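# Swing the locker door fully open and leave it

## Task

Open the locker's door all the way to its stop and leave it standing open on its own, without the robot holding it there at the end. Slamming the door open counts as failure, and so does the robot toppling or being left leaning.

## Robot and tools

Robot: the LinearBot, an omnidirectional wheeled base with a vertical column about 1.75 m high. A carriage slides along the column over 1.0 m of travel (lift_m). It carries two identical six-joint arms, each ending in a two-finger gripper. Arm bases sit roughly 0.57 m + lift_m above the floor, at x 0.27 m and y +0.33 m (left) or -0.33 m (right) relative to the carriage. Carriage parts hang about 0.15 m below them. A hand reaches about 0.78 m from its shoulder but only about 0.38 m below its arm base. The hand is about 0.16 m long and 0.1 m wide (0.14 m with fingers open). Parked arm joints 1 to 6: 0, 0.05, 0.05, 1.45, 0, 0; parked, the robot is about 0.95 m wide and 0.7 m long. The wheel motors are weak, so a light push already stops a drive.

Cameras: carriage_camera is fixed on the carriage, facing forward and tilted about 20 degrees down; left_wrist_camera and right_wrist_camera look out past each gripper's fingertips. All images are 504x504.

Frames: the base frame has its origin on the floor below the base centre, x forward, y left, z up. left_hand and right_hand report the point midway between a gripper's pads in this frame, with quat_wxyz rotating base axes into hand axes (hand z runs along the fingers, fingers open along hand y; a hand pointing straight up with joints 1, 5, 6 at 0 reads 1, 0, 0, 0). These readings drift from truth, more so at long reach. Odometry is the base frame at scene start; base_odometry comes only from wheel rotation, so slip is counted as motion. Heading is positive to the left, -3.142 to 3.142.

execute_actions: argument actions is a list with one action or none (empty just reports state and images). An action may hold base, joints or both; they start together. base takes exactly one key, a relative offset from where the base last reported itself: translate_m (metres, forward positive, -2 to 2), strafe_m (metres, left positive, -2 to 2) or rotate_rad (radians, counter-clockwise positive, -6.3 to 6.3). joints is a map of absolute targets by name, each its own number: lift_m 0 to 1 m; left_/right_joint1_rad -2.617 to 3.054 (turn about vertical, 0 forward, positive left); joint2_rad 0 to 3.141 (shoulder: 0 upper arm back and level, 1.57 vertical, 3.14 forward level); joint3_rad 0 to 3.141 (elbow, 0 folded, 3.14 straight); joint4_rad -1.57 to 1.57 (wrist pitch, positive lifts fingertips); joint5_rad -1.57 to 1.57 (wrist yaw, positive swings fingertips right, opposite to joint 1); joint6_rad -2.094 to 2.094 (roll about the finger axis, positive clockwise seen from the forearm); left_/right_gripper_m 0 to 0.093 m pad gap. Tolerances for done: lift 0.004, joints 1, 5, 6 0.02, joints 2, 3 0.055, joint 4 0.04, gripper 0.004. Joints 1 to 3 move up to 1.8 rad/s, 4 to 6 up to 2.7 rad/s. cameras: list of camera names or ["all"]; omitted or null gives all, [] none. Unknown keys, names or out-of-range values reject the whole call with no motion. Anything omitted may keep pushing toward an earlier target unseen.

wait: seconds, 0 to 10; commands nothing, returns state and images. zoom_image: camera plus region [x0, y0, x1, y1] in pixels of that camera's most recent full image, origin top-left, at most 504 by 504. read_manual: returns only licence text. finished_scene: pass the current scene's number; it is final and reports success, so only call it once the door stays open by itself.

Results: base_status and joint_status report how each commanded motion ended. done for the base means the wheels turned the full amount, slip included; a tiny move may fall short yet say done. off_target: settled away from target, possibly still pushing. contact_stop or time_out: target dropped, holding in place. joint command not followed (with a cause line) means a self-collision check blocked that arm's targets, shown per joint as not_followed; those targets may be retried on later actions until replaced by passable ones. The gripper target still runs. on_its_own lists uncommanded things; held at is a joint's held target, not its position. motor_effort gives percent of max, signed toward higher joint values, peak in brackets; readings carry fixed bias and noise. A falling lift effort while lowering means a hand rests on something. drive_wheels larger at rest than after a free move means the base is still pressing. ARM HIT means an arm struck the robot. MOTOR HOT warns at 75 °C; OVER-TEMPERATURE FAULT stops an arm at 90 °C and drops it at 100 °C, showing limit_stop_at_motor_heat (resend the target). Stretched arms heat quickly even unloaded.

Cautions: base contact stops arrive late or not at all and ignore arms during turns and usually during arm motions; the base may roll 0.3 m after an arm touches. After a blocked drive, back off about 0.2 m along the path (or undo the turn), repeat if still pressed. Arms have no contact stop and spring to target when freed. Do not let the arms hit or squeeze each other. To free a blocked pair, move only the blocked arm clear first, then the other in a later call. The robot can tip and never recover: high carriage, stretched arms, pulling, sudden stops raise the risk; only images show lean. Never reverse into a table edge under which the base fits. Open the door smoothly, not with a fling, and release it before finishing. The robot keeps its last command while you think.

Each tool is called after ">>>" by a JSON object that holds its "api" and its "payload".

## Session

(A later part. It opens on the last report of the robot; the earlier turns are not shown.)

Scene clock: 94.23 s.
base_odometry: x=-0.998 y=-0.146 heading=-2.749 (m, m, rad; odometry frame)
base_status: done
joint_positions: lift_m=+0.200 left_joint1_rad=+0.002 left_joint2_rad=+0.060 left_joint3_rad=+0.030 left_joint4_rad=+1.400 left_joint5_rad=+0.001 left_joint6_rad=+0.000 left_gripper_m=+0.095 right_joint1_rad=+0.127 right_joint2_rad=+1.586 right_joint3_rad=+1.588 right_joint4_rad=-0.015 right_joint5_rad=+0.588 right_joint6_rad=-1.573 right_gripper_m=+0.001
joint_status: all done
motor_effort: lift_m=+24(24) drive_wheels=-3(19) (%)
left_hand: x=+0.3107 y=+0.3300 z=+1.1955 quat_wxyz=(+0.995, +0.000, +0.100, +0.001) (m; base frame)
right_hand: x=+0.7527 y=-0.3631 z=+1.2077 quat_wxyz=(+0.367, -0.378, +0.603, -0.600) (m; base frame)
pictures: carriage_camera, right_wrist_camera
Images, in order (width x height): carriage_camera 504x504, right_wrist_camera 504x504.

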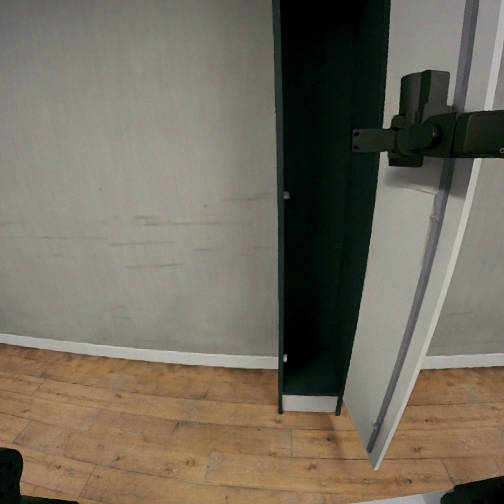

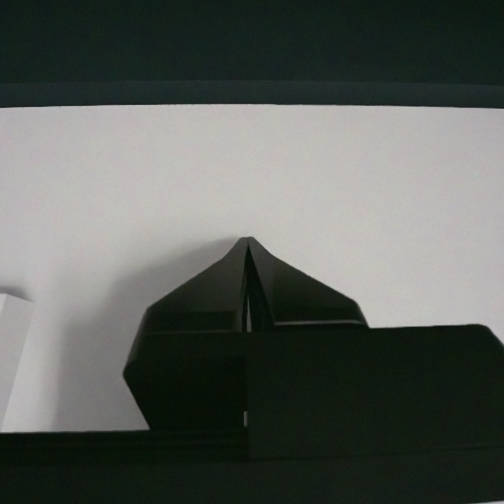

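Small steps now.

>>> {"api": "execute_actions", "payload": {"actions": [{"base":{"strafe_m":-0.03}}], "cameras": ["carriage_camera"]}}

>>> {"api": "execute_actions", "payload": {"actions": [{"base":{"strafe_m":-0.03}}], "cameras": ["carriage_camera"]}}

>>> {"api": "execute_actions", "payload": {"actions": [{"base":{"strafe_m":-0.03}}], "cameras": ["carriage_camera"]}}

Scene clock: 99.60 s.
base_odometry: x=-1.009 y=-0.118 heading=-2.750 (m, m, rad; odometry frame)
base_status: done
joint_positions: lift_m=+0.200 left_joint1_rad=+0.002 left_joint2_rad=+0.060 left_joint3_rad=+0.030 left_joint4_rad=+1.400 left_joint5_rad=+0.001 left_joint6_rad=+0.000 left_gripper_m=+0.095 right_joint1_rad=+0.127 right_joint2_rad=+1.586 right_joint3_rad=+1.588 right_joint4_rad=-0.014 right_joint5_rad=+0.588 right_joint6_rad=-1.573 right_gripper_m=+0.001
joint_status: not commanded
motor_effort: lift_m=+24(24) drive_wheels=-2(26) (%)
left_hand: x=+0.3107 y=+0.3300 z=+1.1955 quat_wxyz=(+0.995, +0.000, +0.100, +0.001) (m; base frame)
right_hand: x=+0.7528 y=-0.3628 z=+1.2079 quat_wxyz=(+0.368, -0.377, +0.602, -0.600) (m; base frame)
pictures: carriage_camera
Images, in order (width x height): carriage_camera 504x504.

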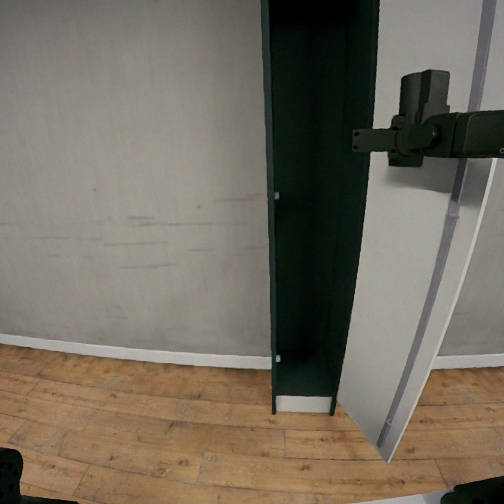

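Scene clock: 100.57 s.
base_odometry: x=-1.021 y=-0.090 heading=-2.750 (m, m, rad; odometry frame)
base_status: done
joint_positions: lift_m=+0.200 left_joint1_rad=+0.002 left_joint2_rad=+0.060 left_joint3_rad=+0.030 left_joint4_rad=+1.400 left_joint5_rad=+0.001 left_joint6_rad=+0.000 left_gripper_m=+0.095 right_joint1_rad=+0.124 right_joint2_rad=+1.586 right_joint3_rad=+1.588 right_joint4_rad=-0.014 right_joint5_rad=+0.590 right_joint6_rad=-1.573 right_gripper_m=+0.001
joint_status: not commanded
motor_effort: lift_m=+24(24) drive_wheels=-2(27) (%)
left_hand: x=+0.3107 y=+0.3300 z=+1.1955 quat_wxyz=(+0.995, +0.000, +0.100, +0.001) (m; base frame)
right_hand: x=+0.7525 y=-0.3649 z=+1.2079 quat_wxyz=(+0.366, -0.376, +0.603, -0.601) (m; base frame)
pictures: carriage_camera
Images, in order (width x height): carriage_camera 504x504.

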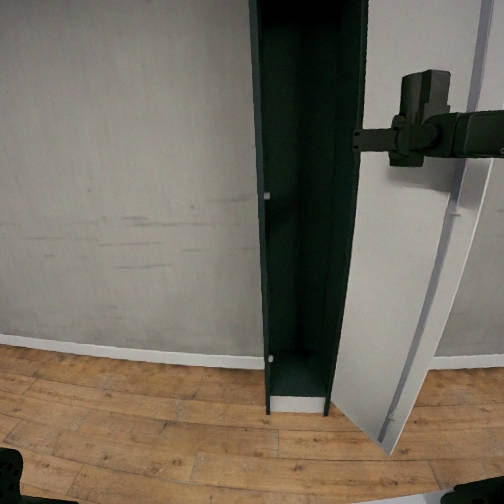

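Scene clock: 101.53 s.
base_odometry: x=-1.032 y=-0.062 heading=-2.750 (m, m, rad; odometry frame)
base_status: done
joint_positions: lift_m=+0.200 left_joint1_rad=+0.002 left_joint2_rad=+0.060 left_joint3_rad=+0.030 left_joint4_rad=+1.400 left_joint5_rad=+0.001 left_joint6_rad=+0.000 left_gripper_m=+0.095 right_joint1_rad=+0.125 right_joint2_rad=+1.586 right_joint3_rad=+1.588 right_joint4_rad=-0.013 right_joint5_rad=+0.588 right_joint6_rad=-1.573 right_gripper_m=+0.001
joint_status: not commanded
motor_effort: lift_m=+24(24) drive_wheels=-3(24) (%)
left_hand: x=+0.3107 y=+0.3300 z=+1.1955 quat_wxyz=(+0.995, +0.000, +0.100, +0.001) (m; base frame)
right_hand: x=+0.7527 y=-0.3642 z=+1.2081 quat_wxyz=(+0.367, -0.376, +0.603, -0.600) (m; base frame)
pictures: carriage_camera
Images, in order (width x height): carriage_camera 504x504.

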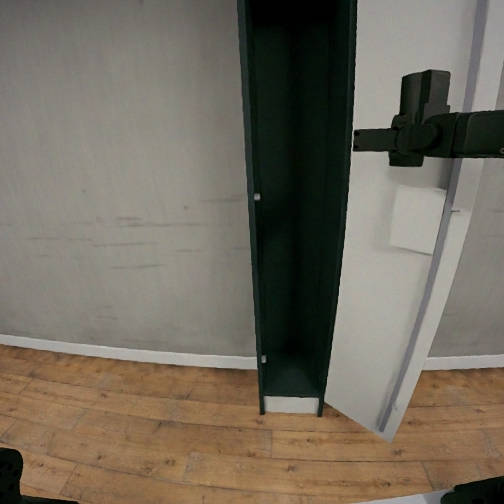

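>>> {"api": "execute_actions", "payload": {"actions": [{"base":{"strafe_m":-0.05}}], "cameras": ["carriage_camera"]}}

>>> {"api": "execute_actions", "payload": {"actions": [{"base":{"strafe_m":-0.06}}], "cameras": ["carriage_camera"]}}

>>> {"api": "execute_actions", "payload": {"actions": [{"base":{"translate_m":0.03}}], "cameras": ["carriage_camera"]}}

>>> {"api": "execute_actions", "payload": {"actions": [{"base":{"translate_m":0.03}}], "cameras": ["carriage_camera","right_wrist_camera"]}}

Scene clock: 107.23 s.
base_odometry: x=-1.051 y=-0.016 heading=-2.750 (m, m, rad; odometry frame)
base_status: done
joint_positions: lift_m=+0.200 left_joint1_rad=+0.002 left_joint2_rad=+0.060 left_joint3_rad=+0.030 left_joint4_rad=+1.400 left_joint5_rad=+0.001 left_joint6_rad=+0.000 left_gripper_m=+0.095 right_joint1_rad=+0.122 right_joint2_rad=+1.586 right_joint3_rad=+1.588 right_joint4_rad=-0.013 right_joint5_rad=+0.592 right_joint6_rad=-1.573 right_gripper_m=+0.001
joint_status: not commanded
motor_effort: lift_m=+24(24) drive_wheels=-2(26) (%)
left_hand: x=+0.3107 y=+0.3300 z=+1.1955 quat_wxyz=(+0.995, +0.000, +0.100, +0.001) (m; base frame)
right_hand: x=+0.7523 y=-0.3659 z=+1.2082 quat_wxyz=(+0.366, -0.374, +0.604, -0.601) (m; base frame)
pictures: carriage_camera
Images, in order (width x height): carriage_camera 504x504.

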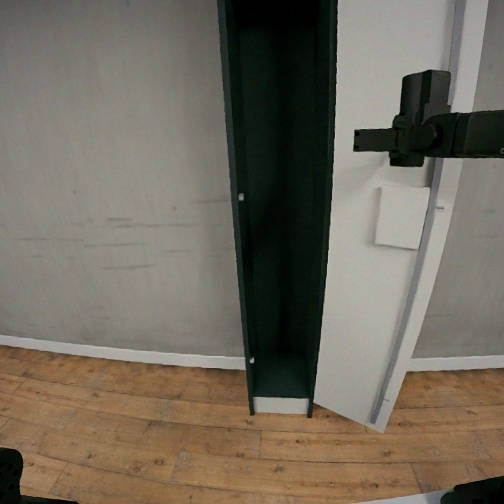

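Scene clock: 108.63 s.
base_odometry: x=-1.074 y=+0.040 heading=-2.750 (m, m, rad; odometry frame)
base_status: done
joint_positions: lift_m=+0.200 left_joint1_rad=+0.002 left_joint2_rad=+0.060 left_joint3_rad=+0.030 left_joint4_rad=+1.400 left_joint5_rad=+0.001 left_joint6_rad=+0.000 left_gripper_m=+0.095 right_joint1_rad=+0.123 right_joint2_rad=+1.586 right_joint3_rad=+1.588 right_joint4_rad=-0.012 right_joint5_rad=+0.591 right_joint6_rad=-1.573 right_gripper_m=+0.001
joint_status: not commanded
motor_effort: lift_m=+24(24) drive_wheels=-2(27) (%)
left_hand: x=+0.3107 y=+0.3300 z=+1.1955 quat_wxyz=(+0.995, +0.000, +0.100, +0.001) (m; base frame)
right_hand: x=+0.7524 y=-0.3653 z=+1.2084 quat_wxyz=(+0.367, -0.374, +0.603, -0.601) (m; base frame)
pictures: carriage_camera
Images, in order (width x height): carriage_camera 504x504.

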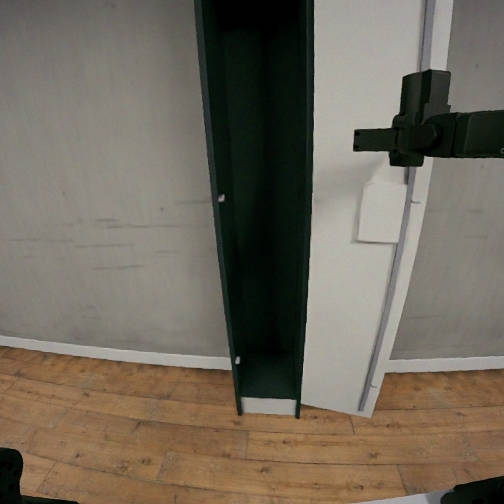

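Scene clock: 109.60 s.
base_odometry: x=-1.102 y=+0.028 heading=-2.751 (m, m, rad; odometry frame)
base_status: done
joint_positions: lift_m=+0.200 left_joint1_rad=+0.002 left_joint2_rad=+0.060 left_joint3_rad=+0.030 left_joint4_rad=+1.400 left_joint5_rad=+0.001 left_joint6_rad=+0.000 left_gripper_m=+0.095 right_joint1_rad=+0.123 right_joint2_rad=+1.586 right_joint3_rad=+1.588 right_joint4_rad=-0.011 right_joint5_rad=+0.591 right_joint6_rad=-1.573 right_gripper_m=+0.001
joint_status: not commanded
motor_effort: lift_m=+24(24) drive_wheels=-4(19) (%)
left_hand: x=+0.3107 y=+0.3300 z=+1.1955 quat_wxyz=(+0.995, +0.000, +0.100, +0.001) (m; base frame)
right_hand: x=+0.7524 y=-0.3654 z=+1.2086 quat_wxyz=(+0.367, -0.374, +0.603, -0.601) (m; base frame)
pictures: carriage_camera
Images, in order (width x height): carriage_camera 504x504.

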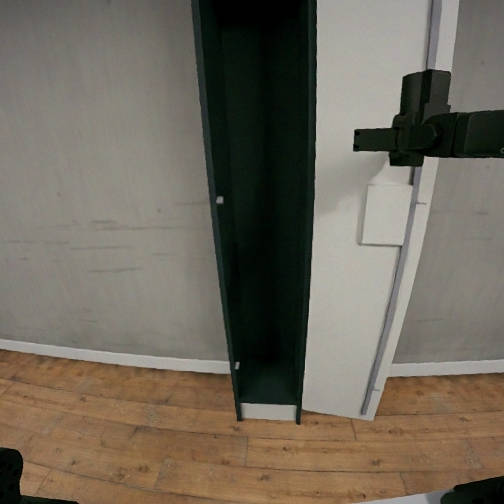

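Scene clock: 110.57 s.
base_odometry: x=-1.130 y=+0.017 heading=-2.751 (m, m, rad; odometry frame)
base_status: done
joint_positions: lift_m=+0.200 left_joint1_rad=+0.002 left_joint2_rad=+0.060 left_joint3_rad=+0.030 left_joint4_rad=+1.399 left_joint5_rad=+0.001 left_joint6_rad=+0.000 left_gripper_m=+0.095 right_joint1_rad=+0.126 right_joint2_rad=+1.586 right_joint3_rad=+1.588 right_joint4_rad=-0.009 right_joint5_rad=+0.597 right_joint6_rad=-1.573 right_gripper_m=+0.001
joint_status: not commanded
motor_effort: lift_m=+24(24) drive_wheels=-5(25) (%)
left_hand: x=+0.3111 y=+0.3300 z=+1.1955 quat_wxyz=(+0.995, +0.000, +0.101, +0.001) (m; base frame)
right_hand: x=+0.7521 y=-0.3651 z=+1.2091 quat_wxyz=(+0.367, -0.372, +0.604, -0.602) (m; base frame)
pictures: carriage_camera, right_wrist_camera
Images, in order (width x height): carriage_camera 504x504, right_wrist_camera 504x504.

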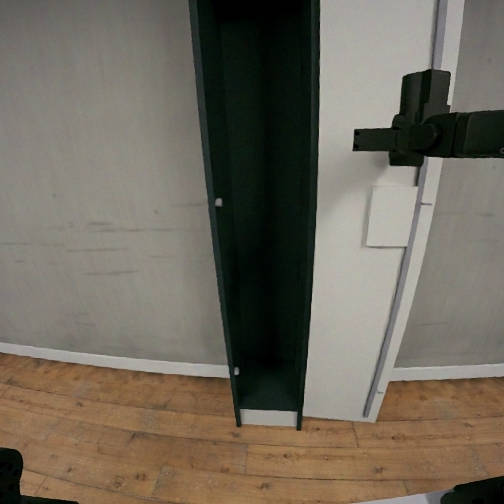

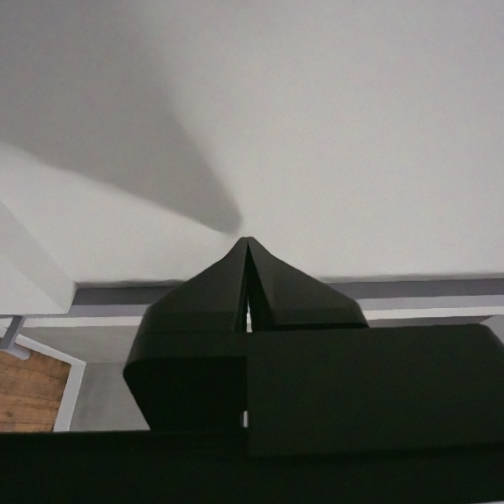

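>>> {"api": "execute_actions", "payload": {"actions": [{"base":{"translate_m":0.015}}], "cameras": []}}

>>> {"api": "execute_actions", "payload": {"actions": [{"base":{"translate_m":0.015}}], "cameras": ["carriage_camera"]}}

Scene clock: 114.90 s.
base_odometry: x=-1.143 y=+0.012 heading=-2.752 (m, m, rad; odometry frame)
base_status: done
joint_positions: lift_m=+0.200 left_joint1_rad=+0.002 left_joint2_rad=+0.060 left_joint3_rad=+0.030 left_joint4_rad=+1.400 left_joint5_rad=+0.001 left_joint6_rad=+0.000 left_gripper_m=+0.095 right_joint1_rad=+0.135 right_joint2_rad=+1.578 right_joint3_rad=+1.588 right_joint4_rad=-0.027 right_joint5_rad=+0.625 right_joint6_rad=-1.573 right_gripper_m=+0.001
joint_status: not commanded
motor_effort: lift_m=+24(24) drive_wheels=+8(27) (%)
left_hand: x=+0.3109 y=+0.3300 z=+1.1955 quat_wxyz=(+0.995, +0.000, +0.100, +0.001) (m; base frame)
right_hand: x=+0.7475 y=-0.3650 z=+1.2090 quat_wxyz=(+0.358, -0.370, +0.608, -0.604) (m; base frame)
pictures: none
No camera images: the call's "cameras" was empty. Leave "cameras" out to get every camera's image.

Scene clock: 115.67 s.
base_odometry: x=-1.157 y=+0.006 heading=-2.752 (m, m, rad; odometry frame)
base_status: done
joint_positions: lift_m=+0.200 left_joint1_rad=+0.002 left_joint2_rad=+0.060 left_joint3_rad=+0.030 left_joint4_rad=+1.399 left_joint5_rad=+0.001 left_joint6_rad=+0.000 left_gripper_m=+0.095 right_joint1_rad=+0.152 right_joint2_rad=+1.547 right_joint3_rad=+1.588 right_joint4_rad=-0.095 right_joint5_rad=+0.668 right_joint6_rad=-1.573 right_gripper_m=+0.001
joint_status: not commanded
motor_effort: lift_m=+24(25) drive_wheels=+13(36) (%)
left_hand: x=+0.3110 y=+0.3300 z=+1.1955 quat_wxyz=(+0.995, +0.000, +0.101, +0.001) (m; base frame)
right_hand: x=+0.7342 y=-0.3647 z=+1.2086 quat_wxyz=(+0.337, -0.375, +0.617, -0.604) (m; base frame)
pictures: carriage_camera
Images, in order (width x height): carriage_camera 504x504.

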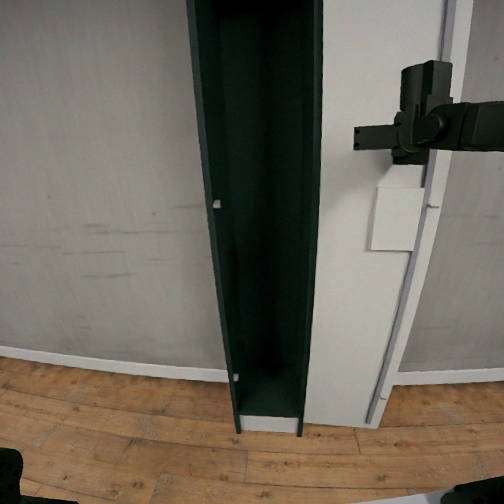

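>>> {"api": "execute_actions", "payload": {"actions": [{"joints":{"right_joint2_rad":1.1,"right_joint3_rad":1.1}}], "cameras": ["carriage_camera"]}}

Scene clock: 120.13 s.
base_odometry: x=-1.157 y=+0.006 heading=-2.752 (m, m, rad; odometry frame)
base_status: not commanded
joint_positions: lift_m=+0.200 left_joint1_rad=+0.002 left_joint2_rad=+0.060 left_joint3_rad=+0.030 left_joint4_rad=+1.399 left_joint5_rad=+0.001 left_joint6_rad=+0.000 left_gripper_m=+0.095 right_joint1_rad=+0.126 right_joint2_rad=+1.108 right_joint3_rad=+1.119 right_joint4_rad=-0.015 right_joint5_rad=+0.611 right_joint6_rad=-1.573 right_gripper_m=+0.001
joint_status: all done
motor_effort: lift_m=+24(24) drive_wheels=+4(13) (%)
left_hand: x=+0.3110 y=+0.3300 z=+1.1955 quat_wxyz=(+0.995, +0.000, +0.101, +0.001) (m; base frame)
right_hand: x=+0.6295 y=-0.3825 z=+1.1838 quat_wxyz=(+0.363, -0.367, +0.606, -0.605) (m; base frame)
pictures: carriage_camera
Images, in order (width x height): carriage_camera 504x504.

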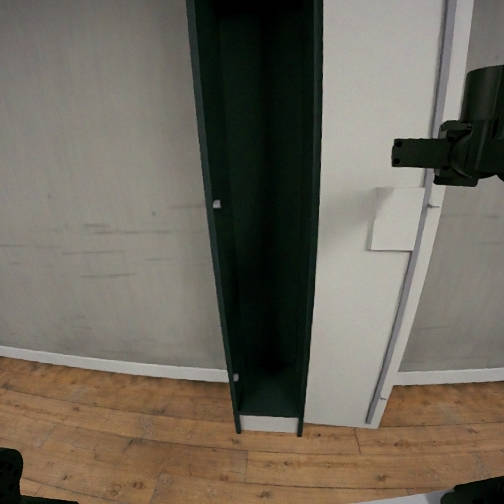

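>>> {"api": "finished_scene", "payload": {"scene": 1}}

The scene is finished: the task was done.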